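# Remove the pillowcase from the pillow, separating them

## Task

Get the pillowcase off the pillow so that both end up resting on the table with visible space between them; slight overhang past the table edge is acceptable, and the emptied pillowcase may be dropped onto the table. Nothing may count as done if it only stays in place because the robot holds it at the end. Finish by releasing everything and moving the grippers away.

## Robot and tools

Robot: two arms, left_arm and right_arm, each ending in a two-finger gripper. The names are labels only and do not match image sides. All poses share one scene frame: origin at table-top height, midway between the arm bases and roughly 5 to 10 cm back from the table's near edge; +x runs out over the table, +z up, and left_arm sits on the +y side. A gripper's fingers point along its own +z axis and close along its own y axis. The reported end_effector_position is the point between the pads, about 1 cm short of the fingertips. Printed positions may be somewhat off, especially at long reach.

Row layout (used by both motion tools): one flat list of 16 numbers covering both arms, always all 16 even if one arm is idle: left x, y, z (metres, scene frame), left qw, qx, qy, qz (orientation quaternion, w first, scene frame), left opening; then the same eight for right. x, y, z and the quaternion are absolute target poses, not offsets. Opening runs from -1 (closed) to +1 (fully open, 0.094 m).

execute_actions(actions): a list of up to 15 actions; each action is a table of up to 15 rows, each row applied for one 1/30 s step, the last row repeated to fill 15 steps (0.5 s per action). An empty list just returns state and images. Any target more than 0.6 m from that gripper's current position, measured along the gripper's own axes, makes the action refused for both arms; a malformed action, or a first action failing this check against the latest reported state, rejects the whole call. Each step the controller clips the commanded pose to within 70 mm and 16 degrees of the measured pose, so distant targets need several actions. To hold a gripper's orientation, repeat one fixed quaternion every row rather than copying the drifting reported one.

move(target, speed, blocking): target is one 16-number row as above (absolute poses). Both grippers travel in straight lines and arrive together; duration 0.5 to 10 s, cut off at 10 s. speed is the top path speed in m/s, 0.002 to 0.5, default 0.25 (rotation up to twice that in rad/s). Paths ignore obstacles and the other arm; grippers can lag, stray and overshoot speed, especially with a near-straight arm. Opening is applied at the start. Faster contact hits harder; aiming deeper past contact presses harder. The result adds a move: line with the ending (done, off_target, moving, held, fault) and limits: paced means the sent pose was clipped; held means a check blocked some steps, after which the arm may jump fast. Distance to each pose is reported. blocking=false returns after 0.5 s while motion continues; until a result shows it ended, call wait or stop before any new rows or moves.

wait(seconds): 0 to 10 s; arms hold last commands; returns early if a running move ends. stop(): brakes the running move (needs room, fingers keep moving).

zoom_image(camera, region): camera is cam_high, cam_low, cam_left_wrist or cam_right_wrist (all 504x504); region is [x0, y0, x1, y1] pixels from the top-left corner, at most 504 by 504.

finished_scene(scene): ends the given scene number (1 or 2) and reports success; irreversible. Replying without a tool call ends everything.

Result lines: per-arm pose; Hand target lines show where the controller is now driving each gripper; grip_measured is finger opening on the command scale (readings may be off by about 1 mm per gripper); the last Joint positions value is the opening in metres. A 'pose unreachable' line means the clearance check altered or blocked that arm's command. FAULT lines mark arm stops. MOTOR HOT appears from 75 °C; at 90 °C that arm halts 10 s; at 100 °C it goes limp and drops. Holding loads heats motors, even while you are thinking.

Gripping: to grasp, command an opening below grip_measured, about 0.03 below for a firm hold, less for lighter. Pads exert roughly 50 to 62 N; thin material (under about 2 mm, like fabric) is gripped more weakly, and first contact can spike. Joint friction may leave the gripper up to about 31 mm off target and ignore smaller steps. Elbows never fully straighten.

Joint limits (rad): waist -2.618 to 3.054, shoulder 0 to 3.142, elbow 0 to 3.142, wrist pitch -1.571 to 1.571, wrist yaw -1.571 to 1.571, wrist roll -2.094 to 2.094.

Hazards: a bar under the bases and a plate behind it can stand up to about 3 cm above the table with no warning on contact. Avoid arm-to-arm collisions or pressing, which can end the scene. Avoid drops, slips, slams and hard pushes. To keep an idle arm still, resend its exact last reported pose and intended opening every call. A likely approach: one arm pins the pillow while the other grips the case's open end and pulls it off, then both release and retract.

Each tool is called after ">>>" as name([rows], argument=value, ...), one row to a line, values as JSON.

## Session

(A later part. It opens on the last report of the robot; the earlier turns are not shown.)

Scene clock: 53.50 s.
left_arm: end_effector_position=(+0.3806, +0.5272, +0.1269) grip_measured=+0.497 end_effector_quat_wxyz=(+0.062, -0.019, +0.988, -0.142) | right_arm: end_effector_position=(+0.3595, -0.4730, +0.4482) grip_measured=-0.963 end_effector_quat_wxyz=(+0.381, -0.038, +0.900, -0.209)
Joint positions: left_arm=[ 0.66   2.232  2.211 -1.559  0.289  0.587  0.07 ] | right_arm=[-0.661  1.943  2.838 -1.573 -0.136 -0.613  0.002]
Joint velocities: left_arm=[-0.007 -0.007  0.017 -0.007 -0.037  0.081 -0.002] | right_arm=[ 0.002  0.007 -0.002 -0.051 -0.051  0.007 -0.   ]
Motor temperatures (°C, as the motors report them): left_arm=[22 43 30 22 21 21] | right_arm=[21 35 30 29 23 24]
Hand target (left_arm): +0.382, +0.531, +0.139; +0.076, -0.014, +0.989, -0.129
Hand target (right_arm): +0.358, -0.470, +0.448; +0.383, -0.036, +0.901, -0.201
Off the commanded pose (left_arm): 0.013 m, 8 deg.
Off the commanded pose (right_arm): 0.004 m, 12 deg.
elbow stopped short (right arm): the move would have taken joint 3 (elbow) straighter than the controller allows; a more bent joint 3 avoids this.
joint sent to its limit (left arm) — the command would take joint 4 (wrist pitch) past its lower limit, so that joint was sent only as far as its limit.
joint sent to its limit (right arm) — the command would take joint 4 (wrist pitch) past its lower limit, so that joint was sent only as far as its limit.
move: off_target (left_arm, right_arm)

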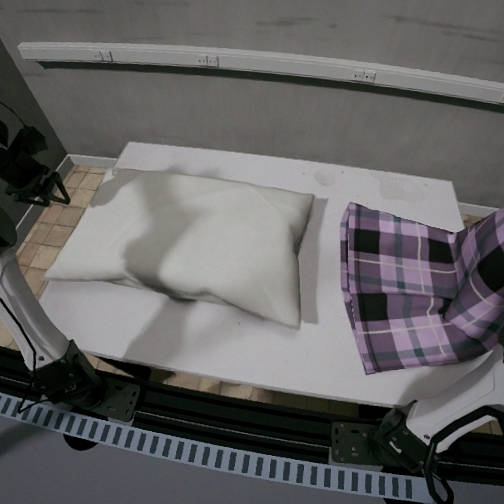

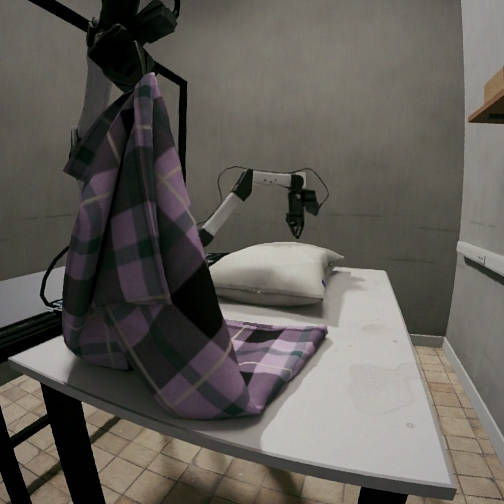

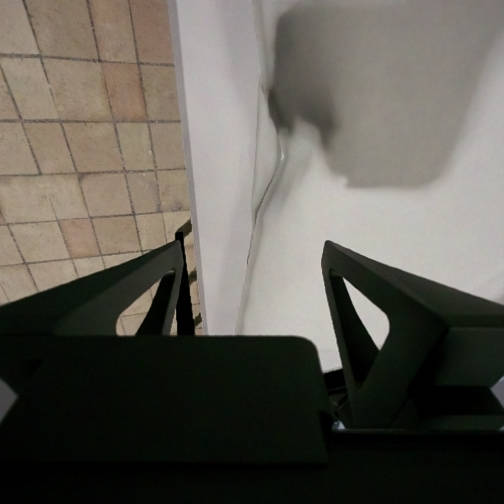

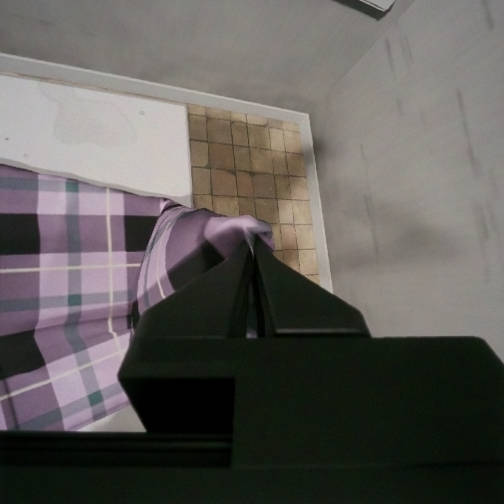

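>>> move(target=[0.32,0.52,0.2,0,0,0.985,-0.174,0.5, 0.38,-0.30,0.36,0.32,0,0.947,0,-1], speed=0.15)

>>> move(target=[0.32,0.52,0.2,0,0,0.985,-0.174,0.5, 0.38,-0.27,0.24,0.17,0,0.985,0,-1], speed=0.12)

Scene clock: 56.03 s.
left_arm: end_effector_position=(+0.3275, +0.5228, +0.1985) grip_measured=+0.497 end_effector_quat_wxyz=(+0.114, -0.021, +0.988, -0.098) | right_arm: end_effector_position=(+0.3798, -0.3051, +0.3537) grip_measured=-0.963 end_effector_quat_wxyz=(+0.305, +0.001, +0.952, +0.000)
Joint positions: left_arm=[ 0.726  1.919  2.015 -1.557  0.283  0.633  0.07 ] | right_arm=[-0.234  1.663  2.148 -1.433 -0.128 -0.128  0.002]
Joint velocities: left_arm=[-0.002  0.002 -0.007  0.007  0.007  0.066 -0.001] | right_arm=[-0.012  0.002  0.002 -0.022 -0.037  0.022 -0.002]
Motor temperatures (°C, as the motors report them): left_arm=[22 43 30 22 21 21] | right_arm=[21 35 30 29 23 24]
Hand target (left_arm): +0.321, +0.521, +0.200; +0.111, -0.020, +0.989, -0.096
Hand target (right_arm): +0.380, -0.301, +0.360; +0.321, +0.000, +0.947, +0.003
Off the commanded pose (left_arm): 0.008 m, 16 deg.
Off the commanded pose (right_arm): 0.008 m, 2 deg.
joint sent to its limit (left arm) — the command would take joint 4 (wrist pitch) past its lower limit, so that joint was sent only as far as its limit.
move: off_target (left_arm)

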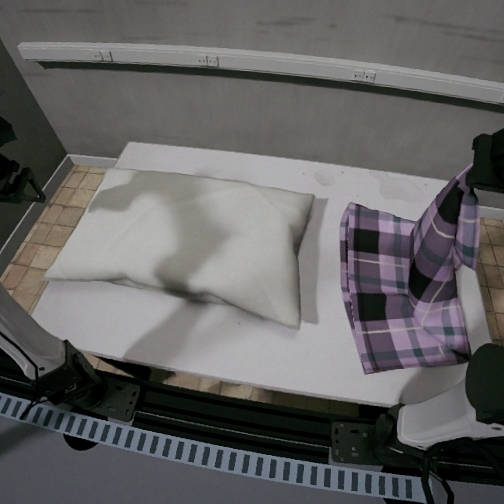

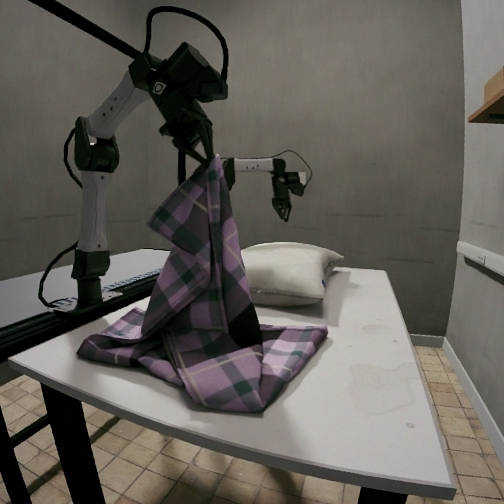

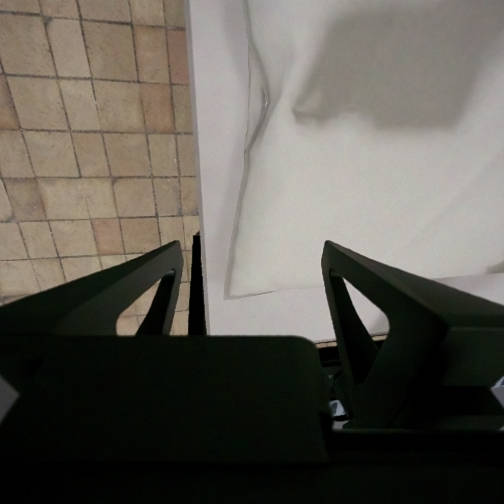

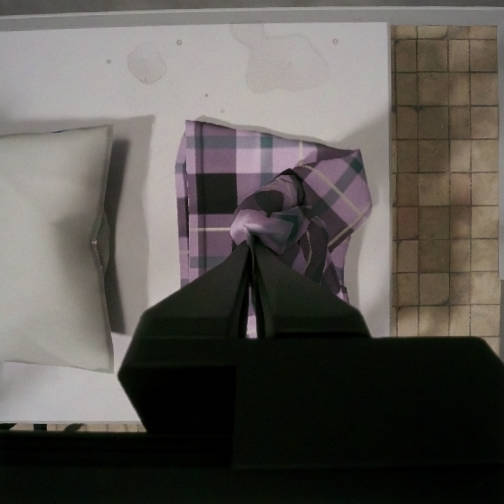

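Scene clock: 57.57 s.
left_arm: end_effector_position=(+0.3256, +0.5221, +0.1953) grip_measured=+0.497 end_effector_quat_wxyz=(+0.108, -0.022, +0.989, -0.100) | right_arm: end_effector_position=(+0.3783, -0.2703, +0.2431) grip_measured=-0.963 end_effector_quat_wxyz=(+0.168, -0.002, +0.986, +0.007)
Joint positions: left_arm=[ 0.726  1.919  2.004 -1.557  0.279  0.633  0.07 ] | right_arm=[-0.101  1.702  1.832 -1.352 -0.057 -0.038  0.002]
Joint velocities: left_arm=[-0.007 -0.012 -0.012  0.081  0.051  0.066  0.002] | right_arm=[-0.002 -0.002 -0.002 -0.007  0.007 -0.037  0.   ]
Motor temperatures (°C, as the motors report them): left_arm=[22 43 30 22 21 21] | right_arm=[21 35 30 29 23 24]
Hand target (left_arm): +0.320, +0.520, +0.199; +0.108, -0.020, +0.989, -0.096
Hand target (right_arm): +0.381, -0.270, +0.240; +0.170, +0.000, +0.985, +0.002
Off the commanded pose (left_arm): 0.008 m, 15 deg.
Off the commanded pose (right_arm): 0.004 m, 1 deg.
joint sent to its limit (left arm) — the command would take joint 4 (wrist pitch) past its lower limit, so that joint was sent only as far as its limit.
move: off_target (left_arm)

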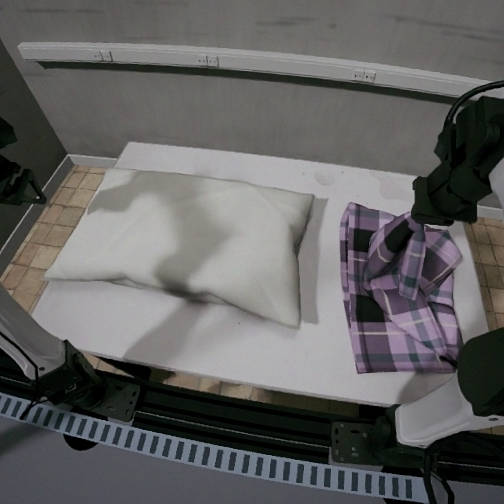

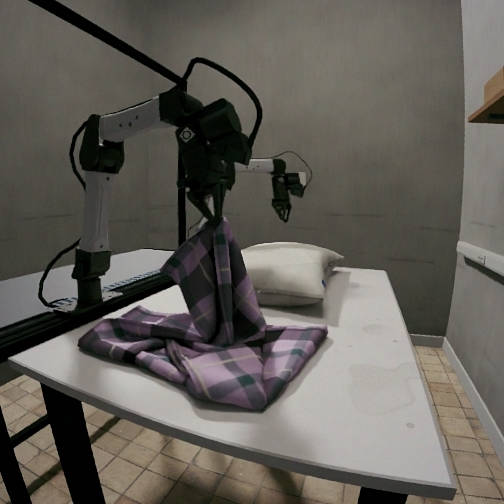

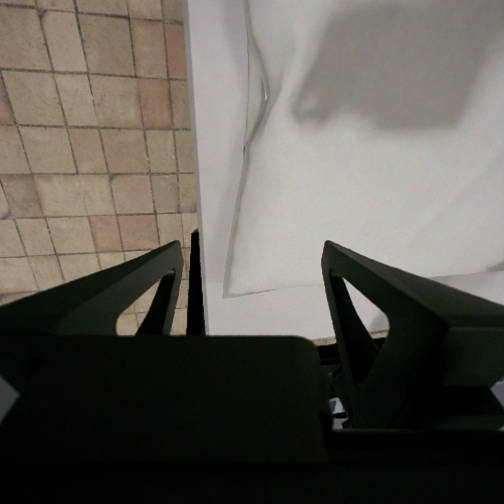

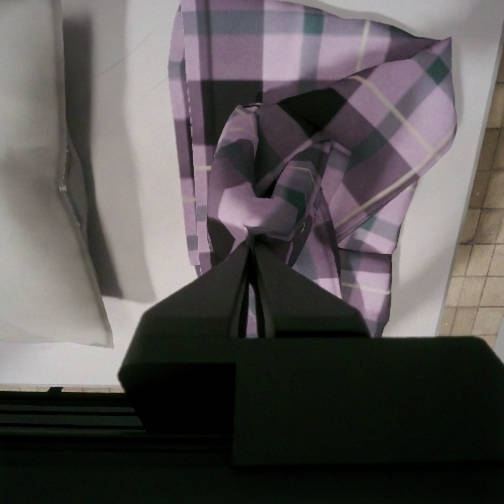

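>>> move(target=[0.32,0.52,0.2,0.11,-0.02,0.989,-0.096,0.5, 0.38,-0.36,0.09,0,0,1,0,-1], speed=0.12)

>>> move(target=[0.32,0.52,0.2,0.11,-0.02,0.989,-0.096,0.5, 0.38,-0.36,0.09,0,0,1,0,0.5])

>>> move(target=[0.32,0.52,0.2,0.11,-0.02,0.989,-0.096,0.5, 0.31,-0.38,0.21,0.17,0,0.985,0,0.5], speed=0.2)

Scene clock: 59.60 s.
left_arm: end_effector_position=(+0.3256, +0.5221, +0.1953) grip_measured=+0.497 end_effector_quat_wxyz=(+0.108, -0.022, +0.989, -0.100) | right_arm: end_effector_position=(+0.3815, -0.3531, +0.0912) grip_measured=-0.963 end_effector_quat_wxyz=(-0.002, -0.000, +1.000, +0.008)
Joint positions: left_arm=[ 0.726  1.919  2.004 -1.557  0.279  0.633  0.07 ] | right_arm=[-0.298  2.033  1.703 -1.243 -0.045 -0.245  0.002]
Joint velocities: left_arm=[-0.007 -0.012 -0.007 -0.051  0.037  0.051  0.   ] | right_arm=[-0.007 -0.007  0.017 -0.007 -0.007 -0.051 -0.001]
Motor temperatures (°C, as the motors report them): left_arm=[22 43 30 22 21 21] | right_arm=[21 35 30 29 23 24]
Hand target (left_arm): +0.320, +0.520, +0.200; +0.110, -0.020, +0.989, -0.096
Hand target (right_arm): +0.382, -0.360, +0.090; +0.000, +0.001, +1.000, +0.001
Off the commanded pose (left_arm): 0.008 m, 1 deg.
Off the commanded pose (right_arm): 0.007 m, 1 deg.
move: done

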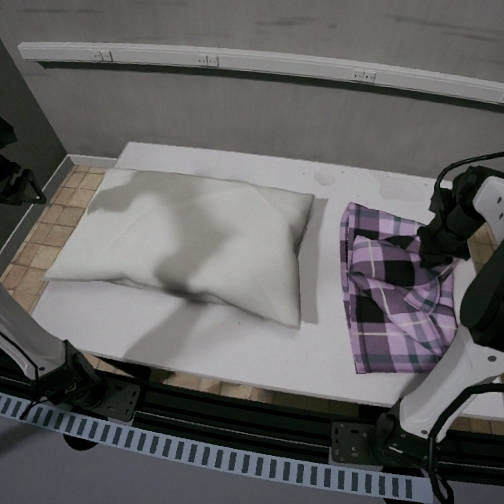

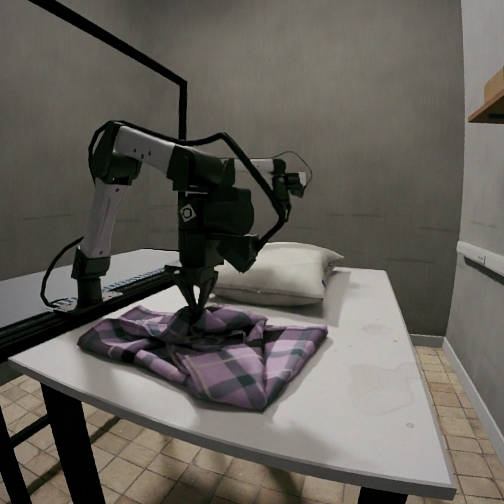

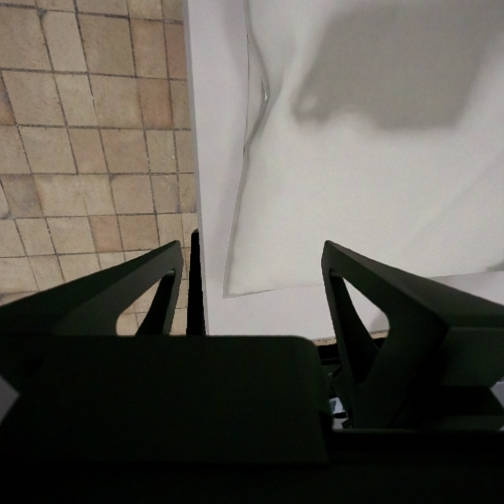

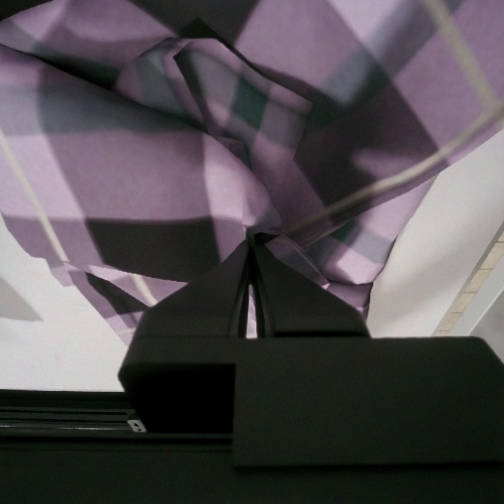

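Scene clock: 60.30 s.
left_arm: end_effector_position=(+0.3256, +0.5221, +0.1953) grip_measured=+0.497 end_effector_quat_wxyz=(+0.108, -0.022, +0.989, -0.100) | right_arm: end_effector_position=(+0.3821, -0.3538, +0.0912) grip_measured=+0.498 end_effector_quat_wxyz=(-0.001, -0.002, +1.000, +0.006)
Joint positions: left_arm=[ 0.726  1.919  2.004 -1.557  0.279  0.633  0.07 ] | right_arm=[-0.298  2.033  1.703 -1.24  -0.042 -0.249  0.07 ]
Joint velocities: left_arm=[ 0.007 -0.012 -0.002  0.022 -0.037 -0.007 -0.   ] | right_arm=[ 0.002  0.002  0.012  0.007  0.022  0.081 -0.   ]
Motor temperatures (°C, as the motors report them): left_arm=[22 43 30 22 21 21] | right_arm=[21 35 30 29 23 24]
Hand target (left_arm): +0.320, +0.520, +0.200; +0.110, -0.020, +0.989, -0.096
Hand target (right_arm): +0.380, -0.360, +0.090; -0.000, -0.000, +1.000, +0.000
Off the commanded pose (left_arm): 0.008 m, 1 deg.
Off the commanded pose (right_arm): 0.007 m, 1 deg.
move: done

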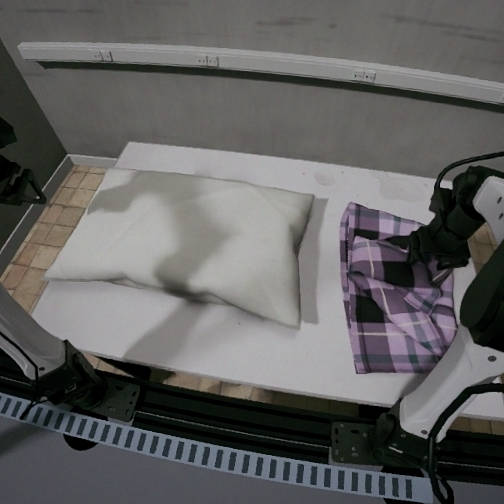

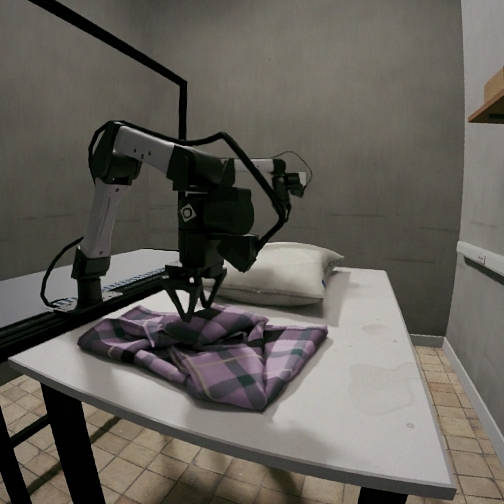

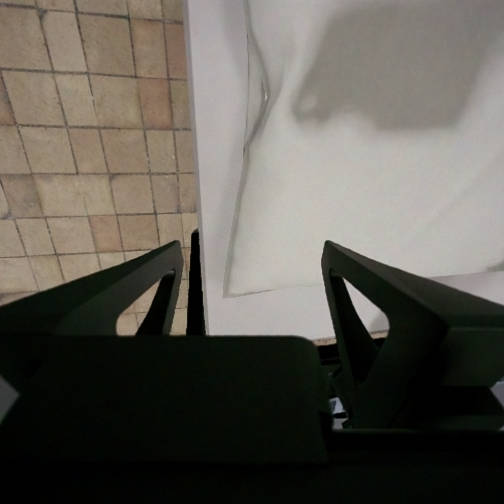

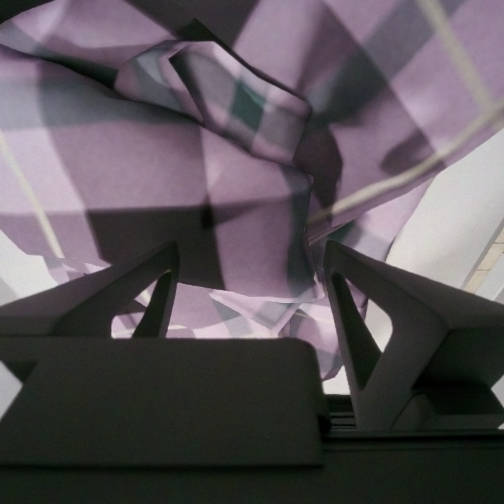

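Scene clock: 61.67 s.
left_arm: end_effector_position=(+0.3256, +0.5221, +0.1953) grip_measured=+0.497 end_effector_quat_wxyz=(+0.108, -0.022, +0.989, -0.100) | right_arm: end_effector_position=(+0.3147, -0.3800, +0.2130) grip_measured=+0.498 end_effector_quat_wxyz=(+0.176, -0.002, +0.984, -0.009)
Joint positions: left_arm=[ 0.726  1.919  2.004 -1.557  0.279  0.633  0.07 ] | right_arm=[-0.498  1.515  1.494 -1.219 -0.163 -0.416  0.07 ]
Joint velocities: left_arm=[-0.017 -0.002 -0.002 -0.022  0.037  0.022  0.   ] | right_arm=[-0.007  0.012  0.002 -0.022 -0.022  0.007 -0.001]
Motor temperatures (°C, as the motors report them): left_arm=[22 43 30 22 21 21] | right_arm=[21 35 30 28 23 24]
Hand target (left_arm): +0.320, +0.520, +0.200; +0.110, -0.020, +0.989, -0.096
Hand target (right_arm): +0.309, -0.380, +0.210; +0.170, -0.001, +0.985, -0.003
Off the commanded pose (left_arm): 0.008 m, 1 deg.
Off the commanded pose (right_arm): 0.006 m, 1 deg.
move: done

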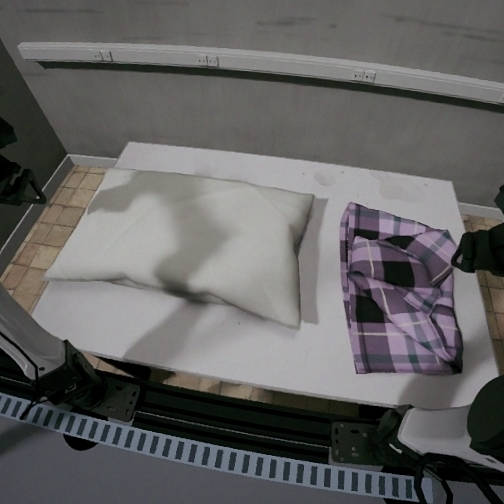

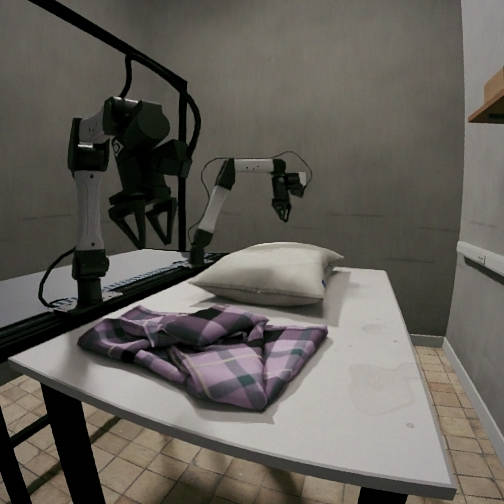

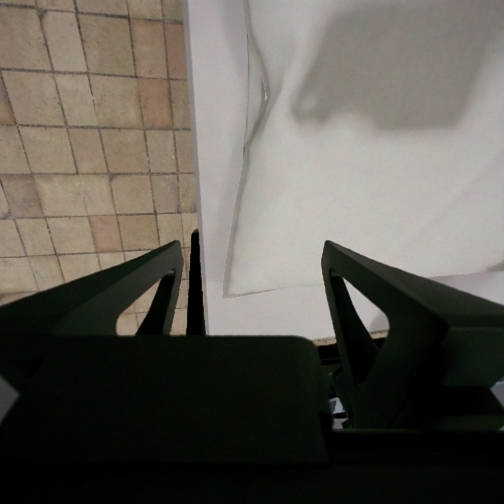

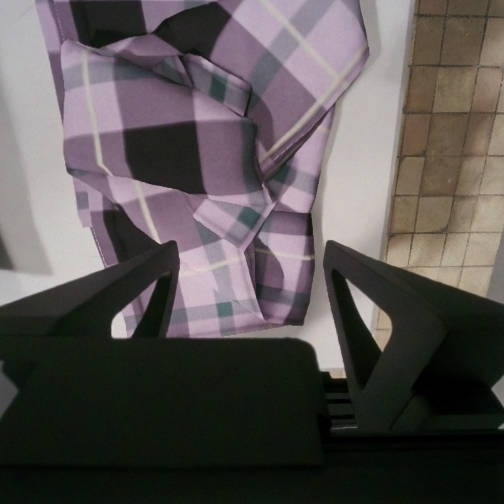

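Both items rest on the table with a clear gap, and the arms are clear.

>>> finished_scene(scene=2)

The scene is finished: the task was done.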